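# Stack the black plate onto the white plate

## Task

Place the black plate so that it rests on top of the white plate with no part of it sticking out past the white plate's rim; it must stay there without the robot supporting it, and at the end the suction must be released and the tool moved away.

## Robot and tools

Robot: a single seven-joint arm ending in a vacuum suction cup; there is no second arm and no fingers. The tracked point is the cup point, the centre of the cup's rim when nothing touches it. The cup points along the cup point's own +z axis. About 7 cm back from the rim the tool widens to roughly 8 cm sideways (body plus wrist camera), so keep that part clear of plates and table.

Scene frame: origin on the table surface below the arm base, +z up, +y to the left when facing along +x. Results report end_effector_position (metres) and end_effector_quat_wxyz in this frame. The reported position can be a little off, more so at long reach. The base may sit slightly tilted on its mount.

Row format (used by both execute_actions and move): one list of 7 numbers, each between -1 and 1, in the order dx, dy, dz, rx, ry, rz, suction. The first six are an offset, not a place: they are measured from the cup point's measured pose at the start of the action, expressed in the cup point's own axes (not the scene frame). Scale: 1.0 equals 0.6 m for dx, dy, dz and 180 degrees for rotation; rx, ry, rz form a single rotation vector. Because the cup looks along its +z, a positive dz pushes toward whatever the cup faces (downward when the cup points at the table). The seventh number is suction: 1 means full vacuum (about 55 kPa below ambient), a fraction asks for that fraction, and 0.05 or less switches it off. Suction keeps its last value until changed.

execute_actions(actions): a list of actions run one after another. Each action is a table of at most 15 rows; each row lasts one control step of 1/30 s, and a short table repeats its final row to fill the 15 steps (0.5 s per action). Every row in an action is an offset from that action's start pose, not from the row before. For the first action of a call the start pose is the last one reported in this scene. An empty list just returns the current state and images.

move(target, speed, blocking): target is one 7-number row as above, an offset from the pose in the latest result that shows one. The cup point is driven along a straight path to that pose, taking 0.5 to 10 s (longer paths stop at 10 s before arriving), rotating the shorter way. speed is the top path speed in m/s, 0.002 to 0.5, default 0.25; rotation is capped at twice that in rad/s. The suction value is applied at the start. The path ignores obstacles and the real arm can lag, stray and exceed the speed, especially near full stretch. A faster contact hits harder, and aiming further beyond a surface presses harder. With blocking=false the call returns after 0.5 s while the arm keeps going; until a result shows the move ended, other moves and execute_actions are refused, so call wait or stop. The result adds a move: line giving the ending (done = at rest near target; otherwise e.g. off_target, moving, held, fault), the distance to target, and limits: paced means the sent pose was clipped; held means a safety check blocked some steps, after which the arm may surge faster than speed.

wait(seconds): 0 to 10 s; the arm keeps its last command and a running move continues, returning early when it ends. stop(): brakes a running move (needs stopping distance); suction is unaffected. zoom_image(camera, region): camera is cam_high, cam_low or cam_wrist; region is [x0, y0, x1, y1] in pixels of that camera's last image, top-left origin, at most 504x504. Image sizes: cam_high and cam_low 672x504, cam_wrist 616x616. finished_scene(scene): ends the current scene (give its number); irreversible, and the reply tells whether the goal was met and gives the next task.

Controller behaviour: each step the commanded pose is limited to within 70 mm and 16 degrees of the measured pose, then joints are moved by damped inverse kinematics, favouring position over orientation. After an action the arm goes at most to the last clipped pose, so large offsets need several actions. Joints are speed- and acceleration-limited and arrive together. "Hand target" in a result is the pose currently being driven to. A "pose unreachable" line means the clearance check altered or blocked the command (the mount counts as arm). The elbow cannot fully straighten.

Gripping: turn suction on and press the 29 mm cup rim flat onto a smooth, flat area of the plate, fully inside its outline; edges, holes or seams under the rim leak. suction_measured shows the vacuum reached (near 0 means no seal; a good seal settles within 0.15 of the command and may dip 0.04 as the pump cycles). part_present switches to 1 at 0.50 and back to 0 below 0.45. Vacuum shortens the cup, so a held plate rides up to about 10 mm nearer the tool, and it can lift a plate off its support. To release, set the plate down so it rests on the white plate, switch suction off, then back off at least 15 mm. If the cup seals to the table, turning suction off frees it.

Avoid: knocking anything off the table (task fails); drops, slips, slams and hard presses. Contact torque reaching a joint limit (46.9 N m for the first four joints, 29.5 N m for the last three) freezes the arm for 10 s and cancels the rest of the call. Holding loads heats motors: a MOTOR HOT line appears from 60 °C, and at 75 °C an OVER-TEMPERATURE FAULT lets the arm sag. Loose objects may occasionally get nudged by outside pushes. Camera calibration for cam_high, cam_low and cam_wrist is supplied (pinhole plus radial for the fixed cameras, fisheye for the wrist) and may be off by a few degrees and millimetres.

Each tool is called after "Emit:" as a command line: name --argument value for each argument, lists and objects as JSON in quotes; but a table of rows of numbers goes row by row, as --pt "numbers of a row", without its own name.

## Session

Emit:
execute_actions --actions '[]'

Scene clock: 0.00 s.
end_effector_position=(+0.4518, -0.0063, +0.2200) suction_measured=0.00 part_present=0 end_effector_quat_wxyz=(-0.003, +0.002, +1.000, +0.007)
Joint positions: [-0.056  0.432  0.001  1.655  0.     1.055  3.089]
Joint velocities: [-0.     0.001 -0.     0.     0.    -0.001 -0.   ]
Motor temperatures (°C, as the motors report them): [30 28 28 28 39 42 37]
Hand target: +0.452, -0.006, +0.220; -0.003, +0.002, +1.000, +0.007
camera_calibration (this result's frames):
cam_wrist: T_world_to_cam=[[0.0809388, -0.988162, -0.130324, 0.00184728], [-0.921677, -0.123976, 0.367615, 0.348635], [-0.379421, 0.0903628, -0.920801, 0.475114], [0, 0, 0, 1]] pos_world=[0.501448, 0.00211533, 0.309562]

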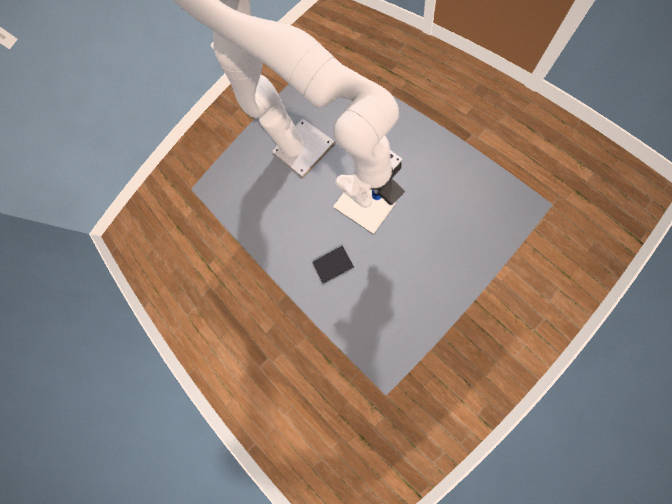

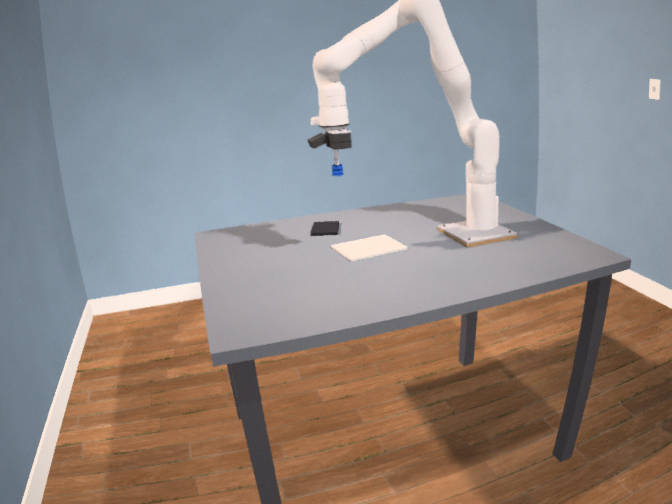

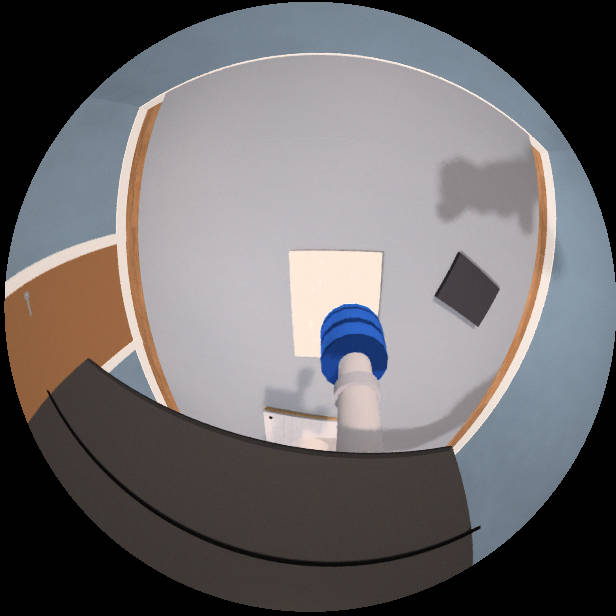

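Emit:
zoom_image --camera "cam_high" --region '[290, 170, 440, 300]'

Region (290, 170, 440, 300) of cam_high's 672x504 image, scaled by 3.360, with more detail than that image has; it fills the top 437 rows of this view, and the rest is white.

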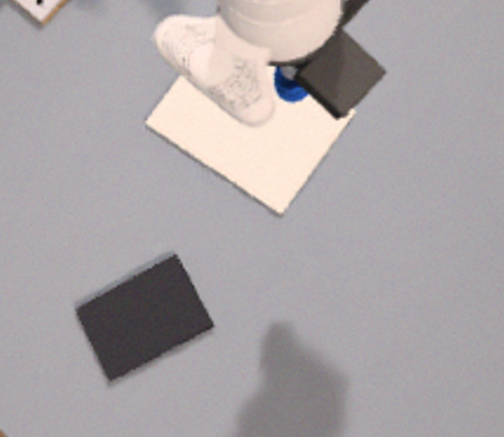

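Emit:
move --target '[0.005,-0.365,0.32,0,0,0,1]' --speed 0.35

Emit:
move --target '[0,0,0.036,0,0,0,1]' --speed 0.05

Scene clock: 9.57 s.
end_effector_position=(+0.4462, -0.2226, +0.0249) suction_measured=0.00 part_present=0 end_effector_quat_wxyz=(-0.003, +0.002, +1.000, +0.007)
Joint positions: [ 0.387  0.823  0.027  1.674 -0.032  0.644  3.577]
Joint velocities: [ 0.003  0.003  0.    -0.001 -0.001  0.     0.001]
Motor temperatures (°C, as the motors report them): [30 28 28 28 39 42 37]
Hand target: +0.446, -0.223, +0.025; -0.003, +0.002, +1.000, +0.007
Off the commanded pose: 0.000 m, 0 deg.
move: done
camera_calibration (this result's frames):
cam_wrist: T_world_to_cam=[[0.0814515, -0.98817, -0.129947, -0.237139], [-0.921628, -0.124311, 0.367626, 0.388318], [-0.379431, 0.0898194, -0.92085, 0.312746], [0, 0, 0, 1]] pos_world=[0.495865, -0.214152, 0.11442]

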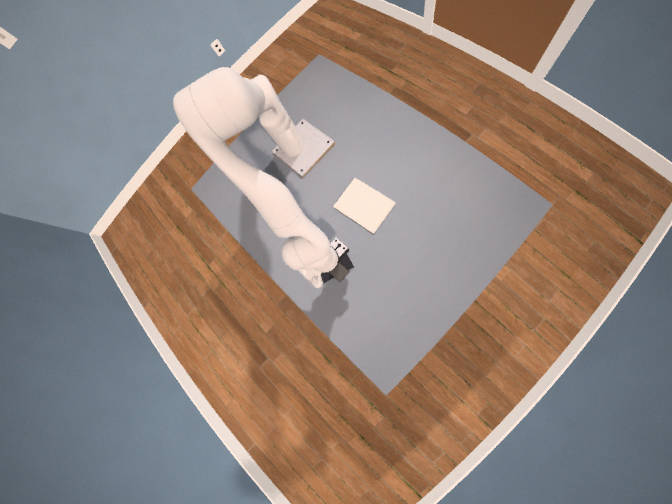

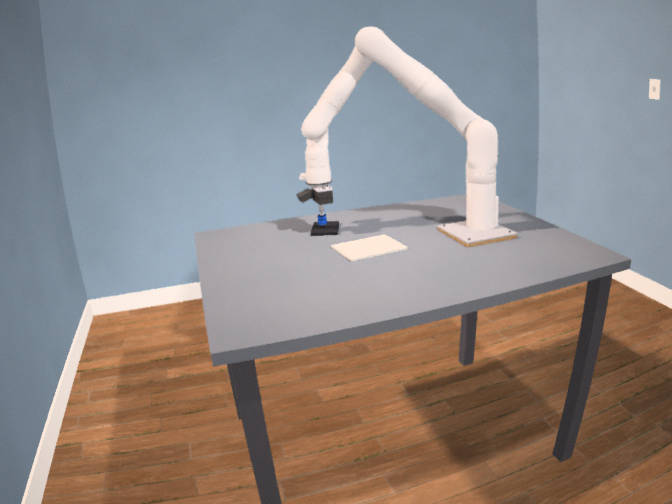

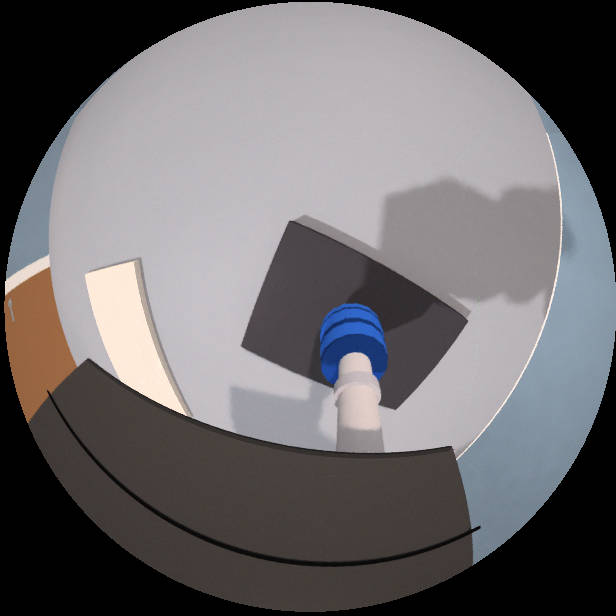

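Scene clock: 10.33 s.
end_effector_position=(+0.4460, -0.2223, +0.0032) suction_measured=0.58 part_present=1 end_effector_quat_wxyz=(-0.003, +0.002, +1.000, +0.007)
Joint positions: [ 0.389  0.865  0.025  1.678 -0.033  0.598  3.578]
Joint velocities: [ 0.     0.001  0.    -0.001  0.001 -0.002  0.   ]
Motor temperatures (°C, as the motors report them): [30 28 28 28 39 42 37]
Hand target: +0.446, -0.222, +0.003; -0.003, +0.002, +1.000, +0.007
Off the commanded pose: 0.000 m, 0 deg.
move: done
camera_calibration (this result's frames):
cam_wrist: T_world_to_cam=[[0.0814789, -0.988154, -0.13005, -0.239581], [-0.921561, -0.12439, 0.367768, 0.396078], [-0.379588, 0.089884, -0.920779, 0.292821], [0, 0, 0, 1]] pos_world=[0.495682, -0.213794, 0.0928003]

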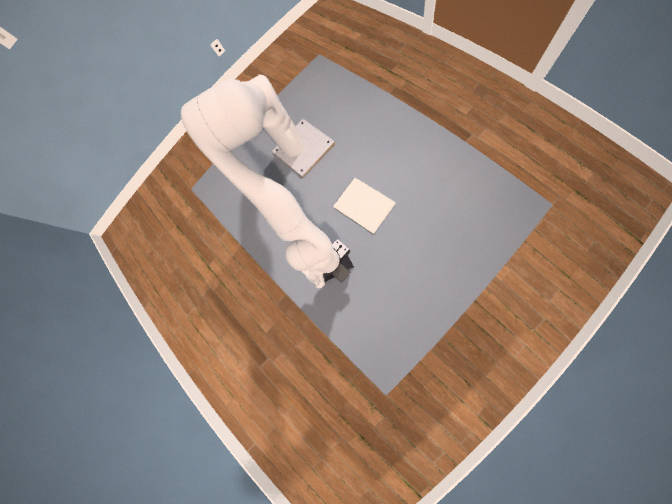

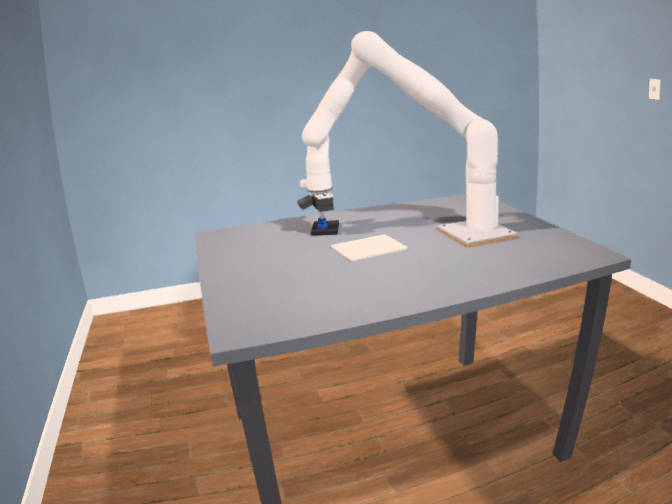

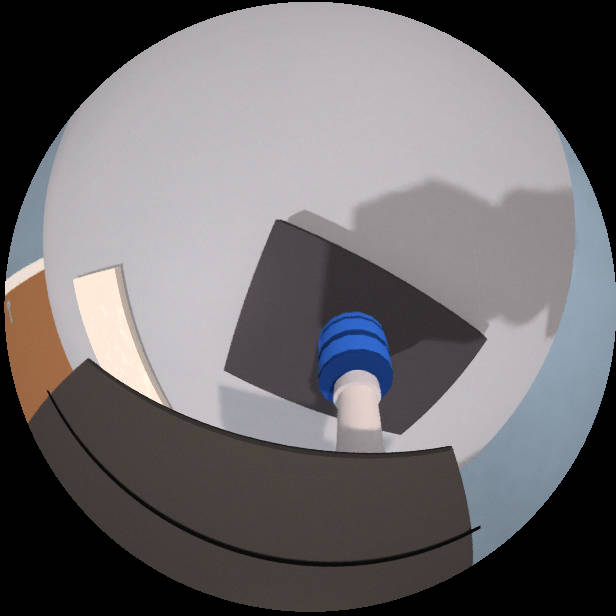

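Emit:
move --target '[0,0,-0.06,0,0,0,1]' --speed 0.15

Emit:
move --target '[0.102,0.365,0.02,0,0,0.352,1]' --speed 0.35

Scene clock: 14.33 s.
end_effector_position=(+0.4461, -0.2227, +0.0391) suction_measured=0.98 part_present=1 end_effector_quat_wxyz=(-0.003, +0.002, +1.000, +0.007)
Joint positions: [ 0.387  0.797  0.029  1.669 -0.032  0.676  3.577]
Joint velocities: [-0.    -0.004 -0.001 -0.     0.     0.003 -0.   ]
Motor temperatures (°C, as the motors report them): [30 28 28 28 39 42 37]
Hand target: +0.446, -0.223, +0.039; -0.003, +0.002, +1.000, +0.007
Off the commanded pose: 0.000 m, 0 deg.
move: done
camera_calibration (this result's frames):
cam_wrist: T_world_to_cam=[[0.081382, -0.988141, -0.130208, -0.23536], [-0.921456, -0.124386, 0.368032, 0.3829], [-0.379863, 0.0900299, -0.920651, 0.326044], [0, 0, 0, 1]] pos_world=[0.495831, -0.214296, 0.128607]

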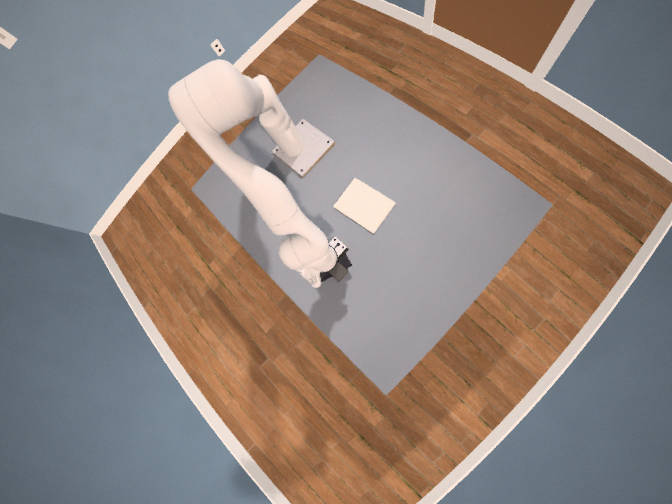

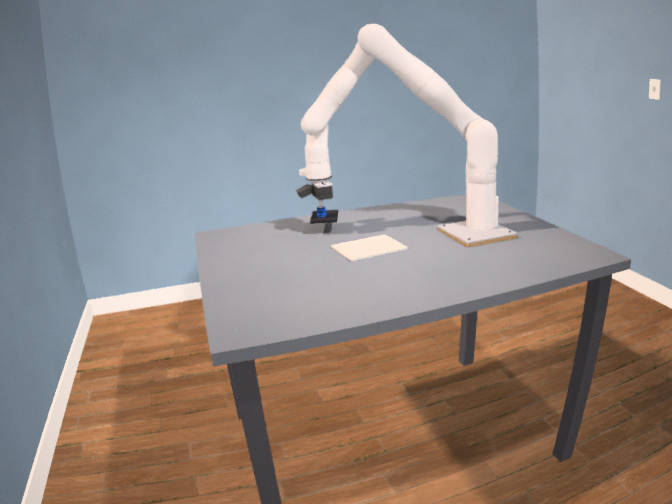

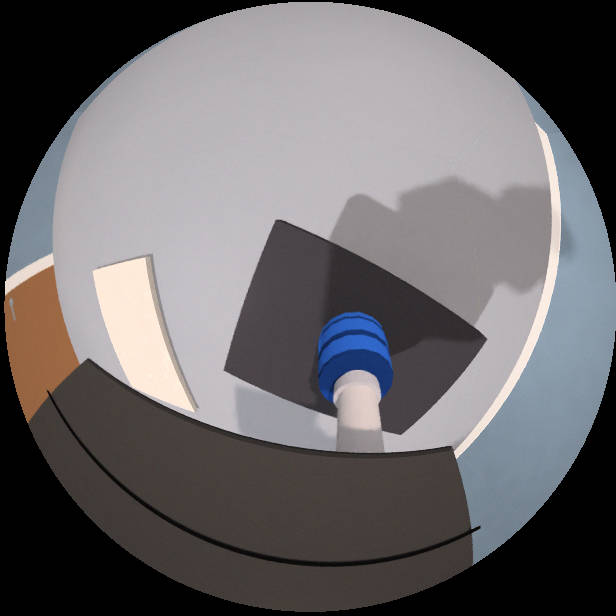

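Scene clock: 16.40 s.
end_effector_position=(+0.3866, -0.0034, +0.0306) suction_measured=0.98 part_present=1 end_effector_quat_wxyz=(-0.006, +0.527, +0.850, +0.005)
Joint positions: [-0.277  0.705  0.302  2.074 -0.482  0.429  2.438]
Joint velocities: [-0.019  0.003  0.002  0.     0.004  0.002 -0.01 ]
Motor temperatures (°C, as the motors report them): [30 28 28 28 39 42 37]
Hand target: +0.387, -0.003, +0.031; -0.007, +0.527, +0.850, +0.005
Off the commanded pose: 0.001 m, 0 deg.
move: done
camera_calibration (this result's frames):
cam_wrist: T_world_to_cam=[[-0.849273, -0.514444, -0.118669, 0.346207], [-0.517673, 0.767287, 0.378531, 0.205038], [-0.10368, 0.382908, -0.91795, 0.169994], [0, 0, 0, 1]] pos_world=[0.417792, -0.0443109, 0.119517]

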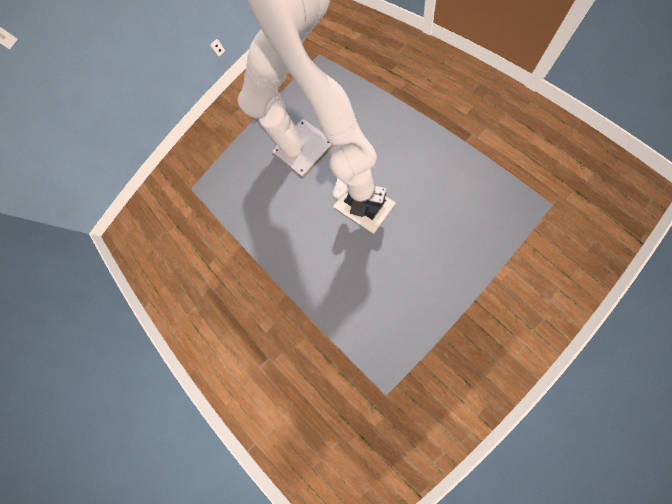

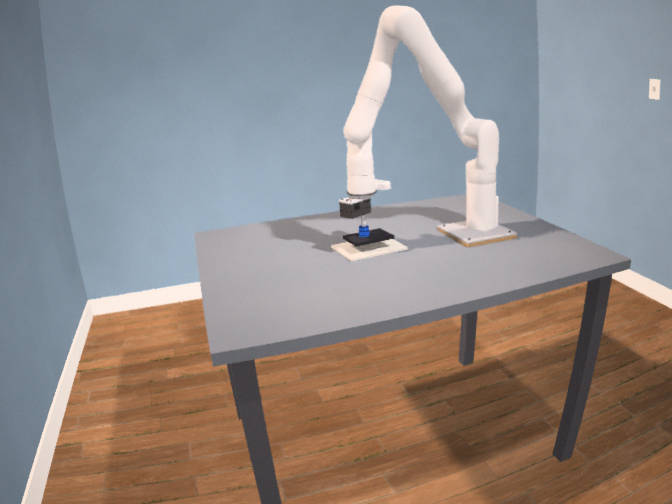

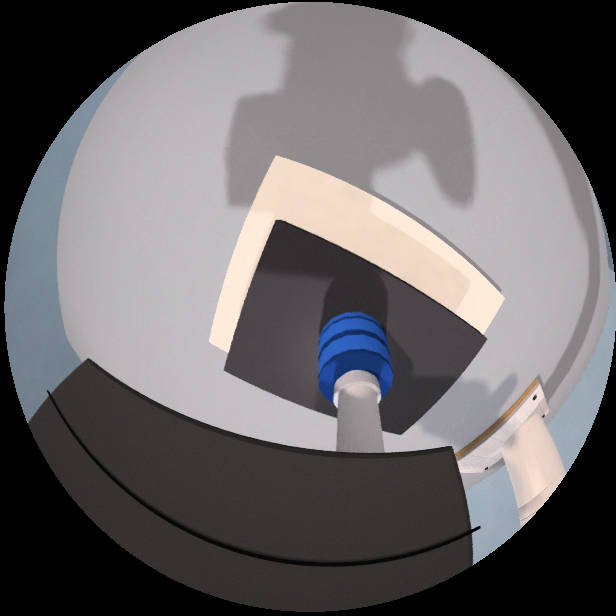

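Emit:
move --target '[0,0,0.036,0,0,0,1]' --speed 0.04

Emit:
zoom_image --camera "cam_low" --region '[320, 200, 420, 270]'

Scene clock: 20.10 s.
end_effector_position=(+0.3866, -0.0029, +0.0091) suction_measured=0.98 part_present=1 end_effector_quat_wxyz=(-0.006, +0.527, +0.850, +0.005)
Joint positions: [-0.247  0.754  0.258  2.078 -0.508  0.369  2.461]
Joint velocities: [ 0.004  0.005 -0.001 -0.    -0.002 -0.001  0.002]
Motor temperatures (°C, as the motors report them): [30 29 28 28 39 42 37]
Hand target: +0.387, -0.003, +0.009; -0.006, +0.527, +0.850, +0.005
Off the commanded pose: 0.000 m, 0 deg.
move: done
camera_calibration (this result's frames):
cam_wrist: T_world_to_cam=[[-0.849063, -0.5147, -0.119062, 0.343829], [-0.518063, 0.767068, 0.37844, 0.212919], [-0.103454, 0.383001, -0.917936, 0.150036], [0, 0, 0, 1]] pos_world=[0.41776, -0.0438191, 0.0980834]

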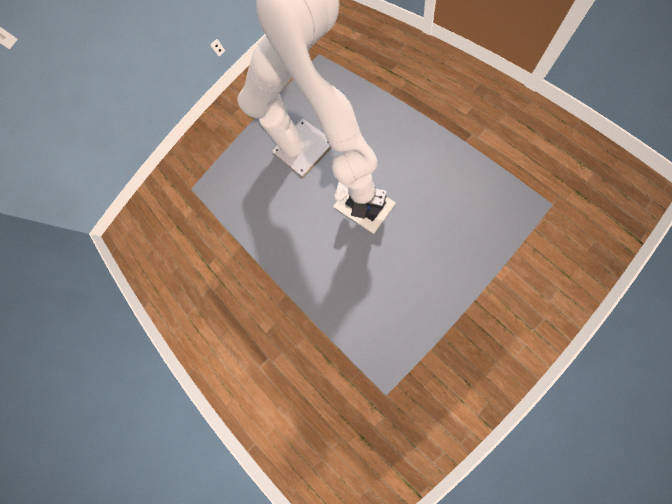

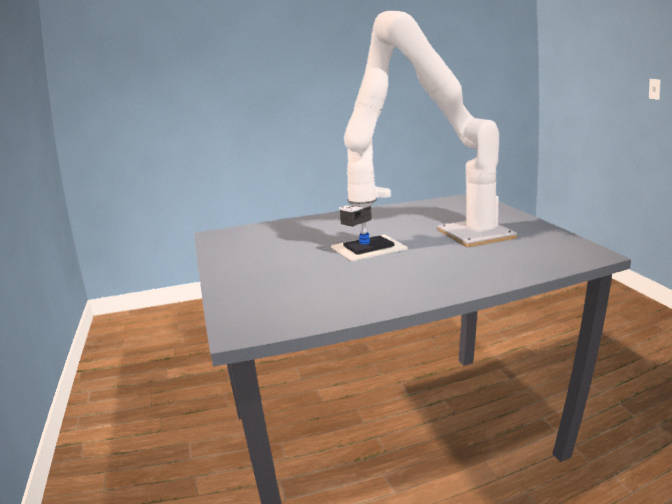

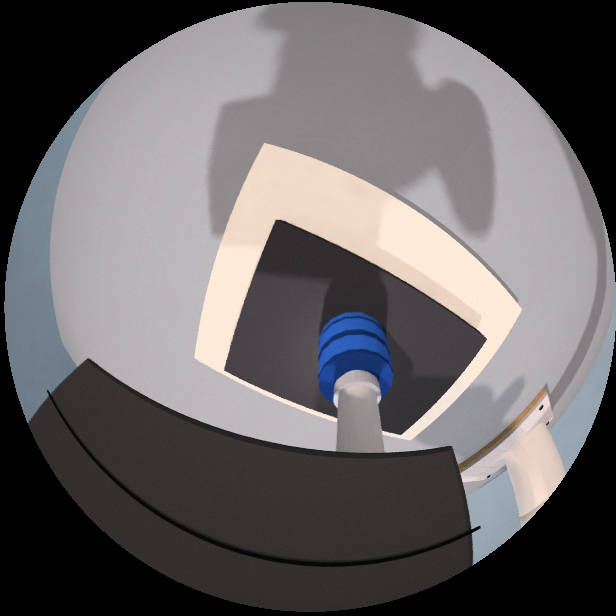

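Region (320, 200, 420, 270) of cam_low's 672x504 image, scaled by 5.040, with more detail than that image has; it fills the top 353 rows of this view, and the rest is white.

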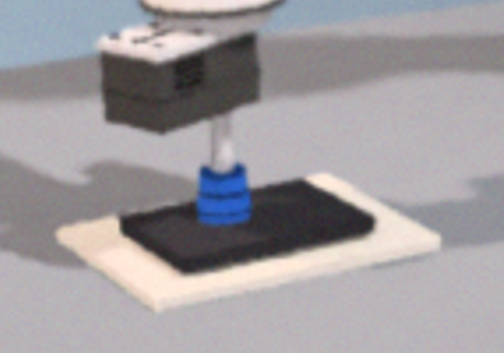

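Emit:
execute_actions --actions '[[[0,0,0.005,0,0,0,1]],[[0,0,0,0,0,0,0]]]'

Emit:
move --target '[0,0,-0.17,0,0,0,0]'

Scene clock: 22.97 s.
end_effector_position=(+0.3872, -0.0027, +0.0072) suction_measured=0.00 part_present=0 end_effector_quat_wxyz=(-0.006, +0.527, +0.850, +0.006)
Joint positions: [-0.242  0.758  0.252  2.078 -0.511  0.361  2.464]
Joint velocities: [-0.    -0.001  0.     0.     0.    -0.001 -0.   ]
Motor temperatures (°C, as the motors report them): [30 29 28 28 39 42 37]
Hand target: +0.387, -0.003, +0.006; -0.006, +0.527, +0.850, +0.005
Off the commanded pose: 0.001 m, 0 deg.
camera_calibration (this result's frames):
cam_wrist: T_world_to_cam=[[-0.848869, -0.514541, -0.121117, 0.344087], [-0.518755, 0.766866, 0.377901, 0.214079], [-0.101565, 0.383618, -0.91789, 0.147488], [0, 0, 0, 1]] pos_world=[0.418119, -0.043702, 0.0961518]

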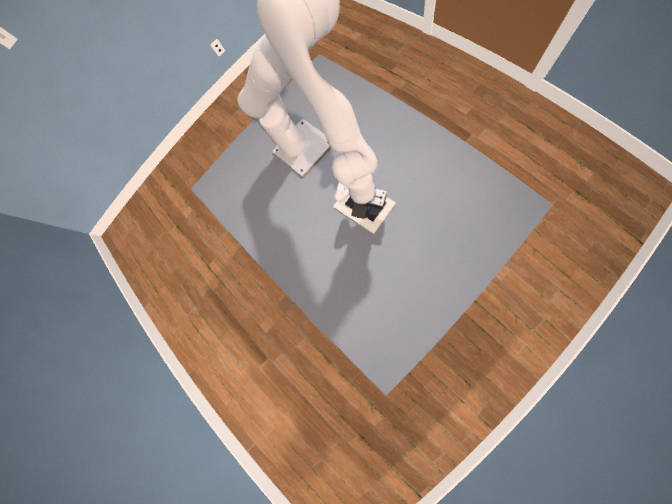

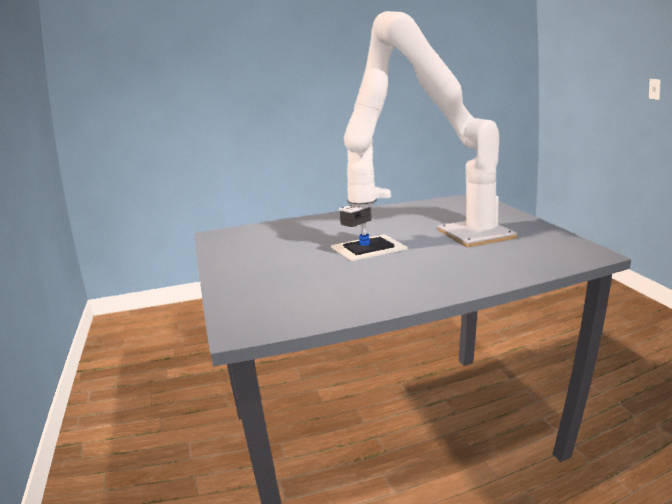

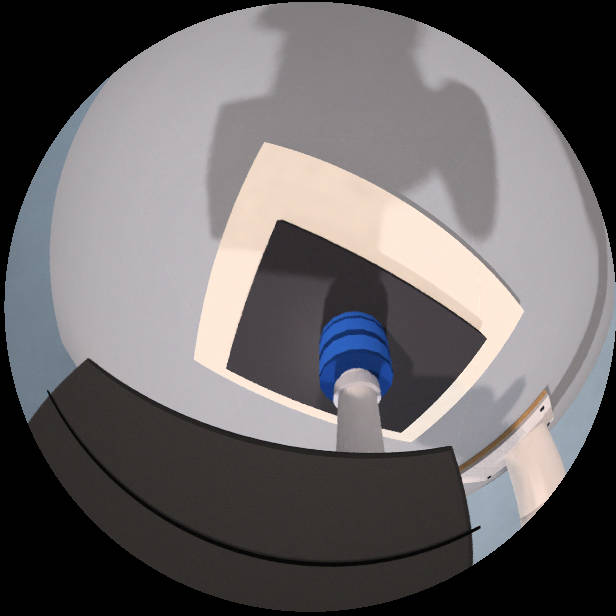

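Scene clock: 23.97 s.
end_effector_position=(+0.3874, -0.0045, +0.1092) suction_measured=0.00 part_present=0 end_effector_quat_wxyz=(-0.006, +0.528, +0.849, +0.006)
Joint positions: [-0.372  0.531  0.428  2.028 -0.356  0.651  2.328]
Joint velocities: [-0.004 -0.004 -0.001 -0.     0.002  0.001 -0.001]
Motor temperatures (°C, as the motors report them): [30 29 28 28 39 42 37]
Hand target: +0.387, -0.004, +0.109; -0.006, +0.527, +0.850, +0.006
Off the commanded pose: 0.000 m, 0 deg.
move: done
camera_calibration (this result's frames):
cam_wrist: T_world_to_cam=[[-0.849144, -0.514225, -0.120528, 0.355713], [-0.518255, 0.767241, 0.377827, 0.176889], [-0.101815, 0.383294, -0.917998, 0.241958], [0, 0, 0, 1]] pos_world=[0.41836, -0.0455407, 0.198156]

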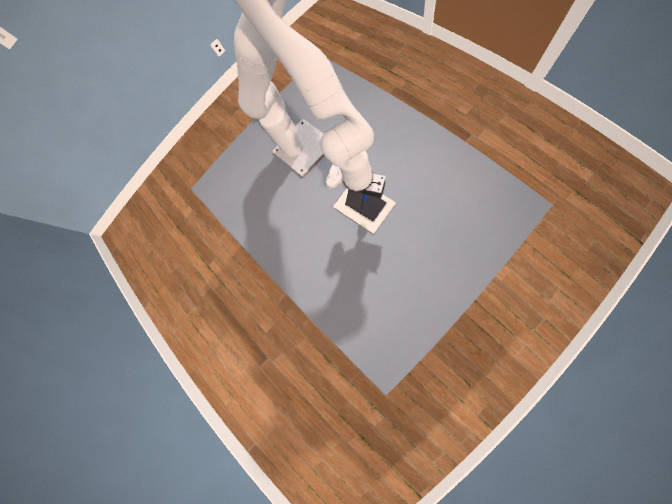

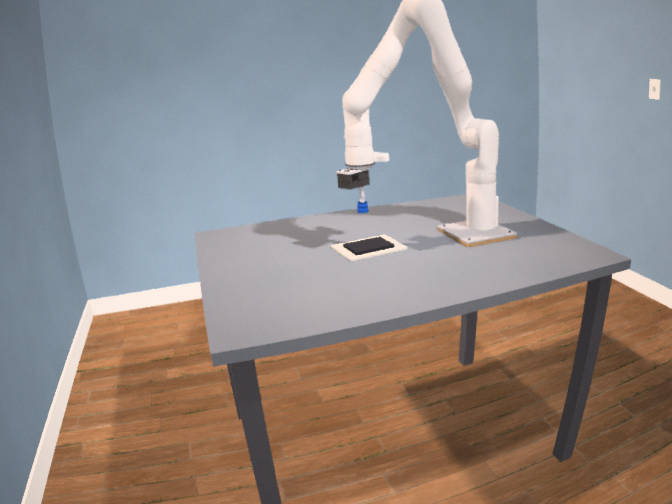

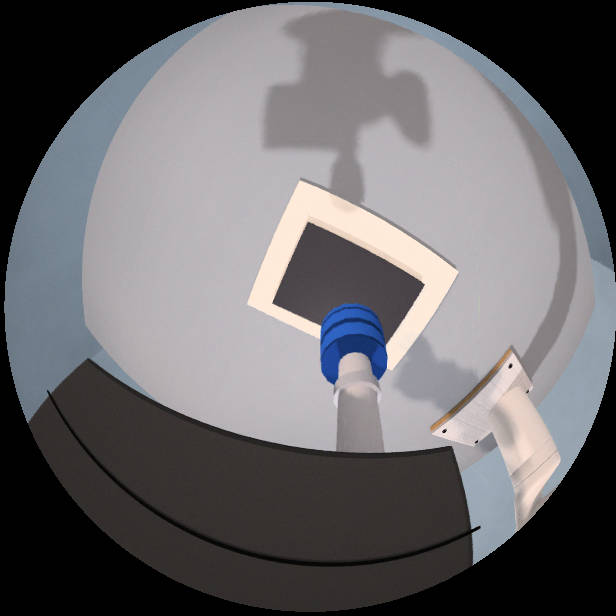

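Emit:
finished_scene --scene 2

The scene is finished: the task was done.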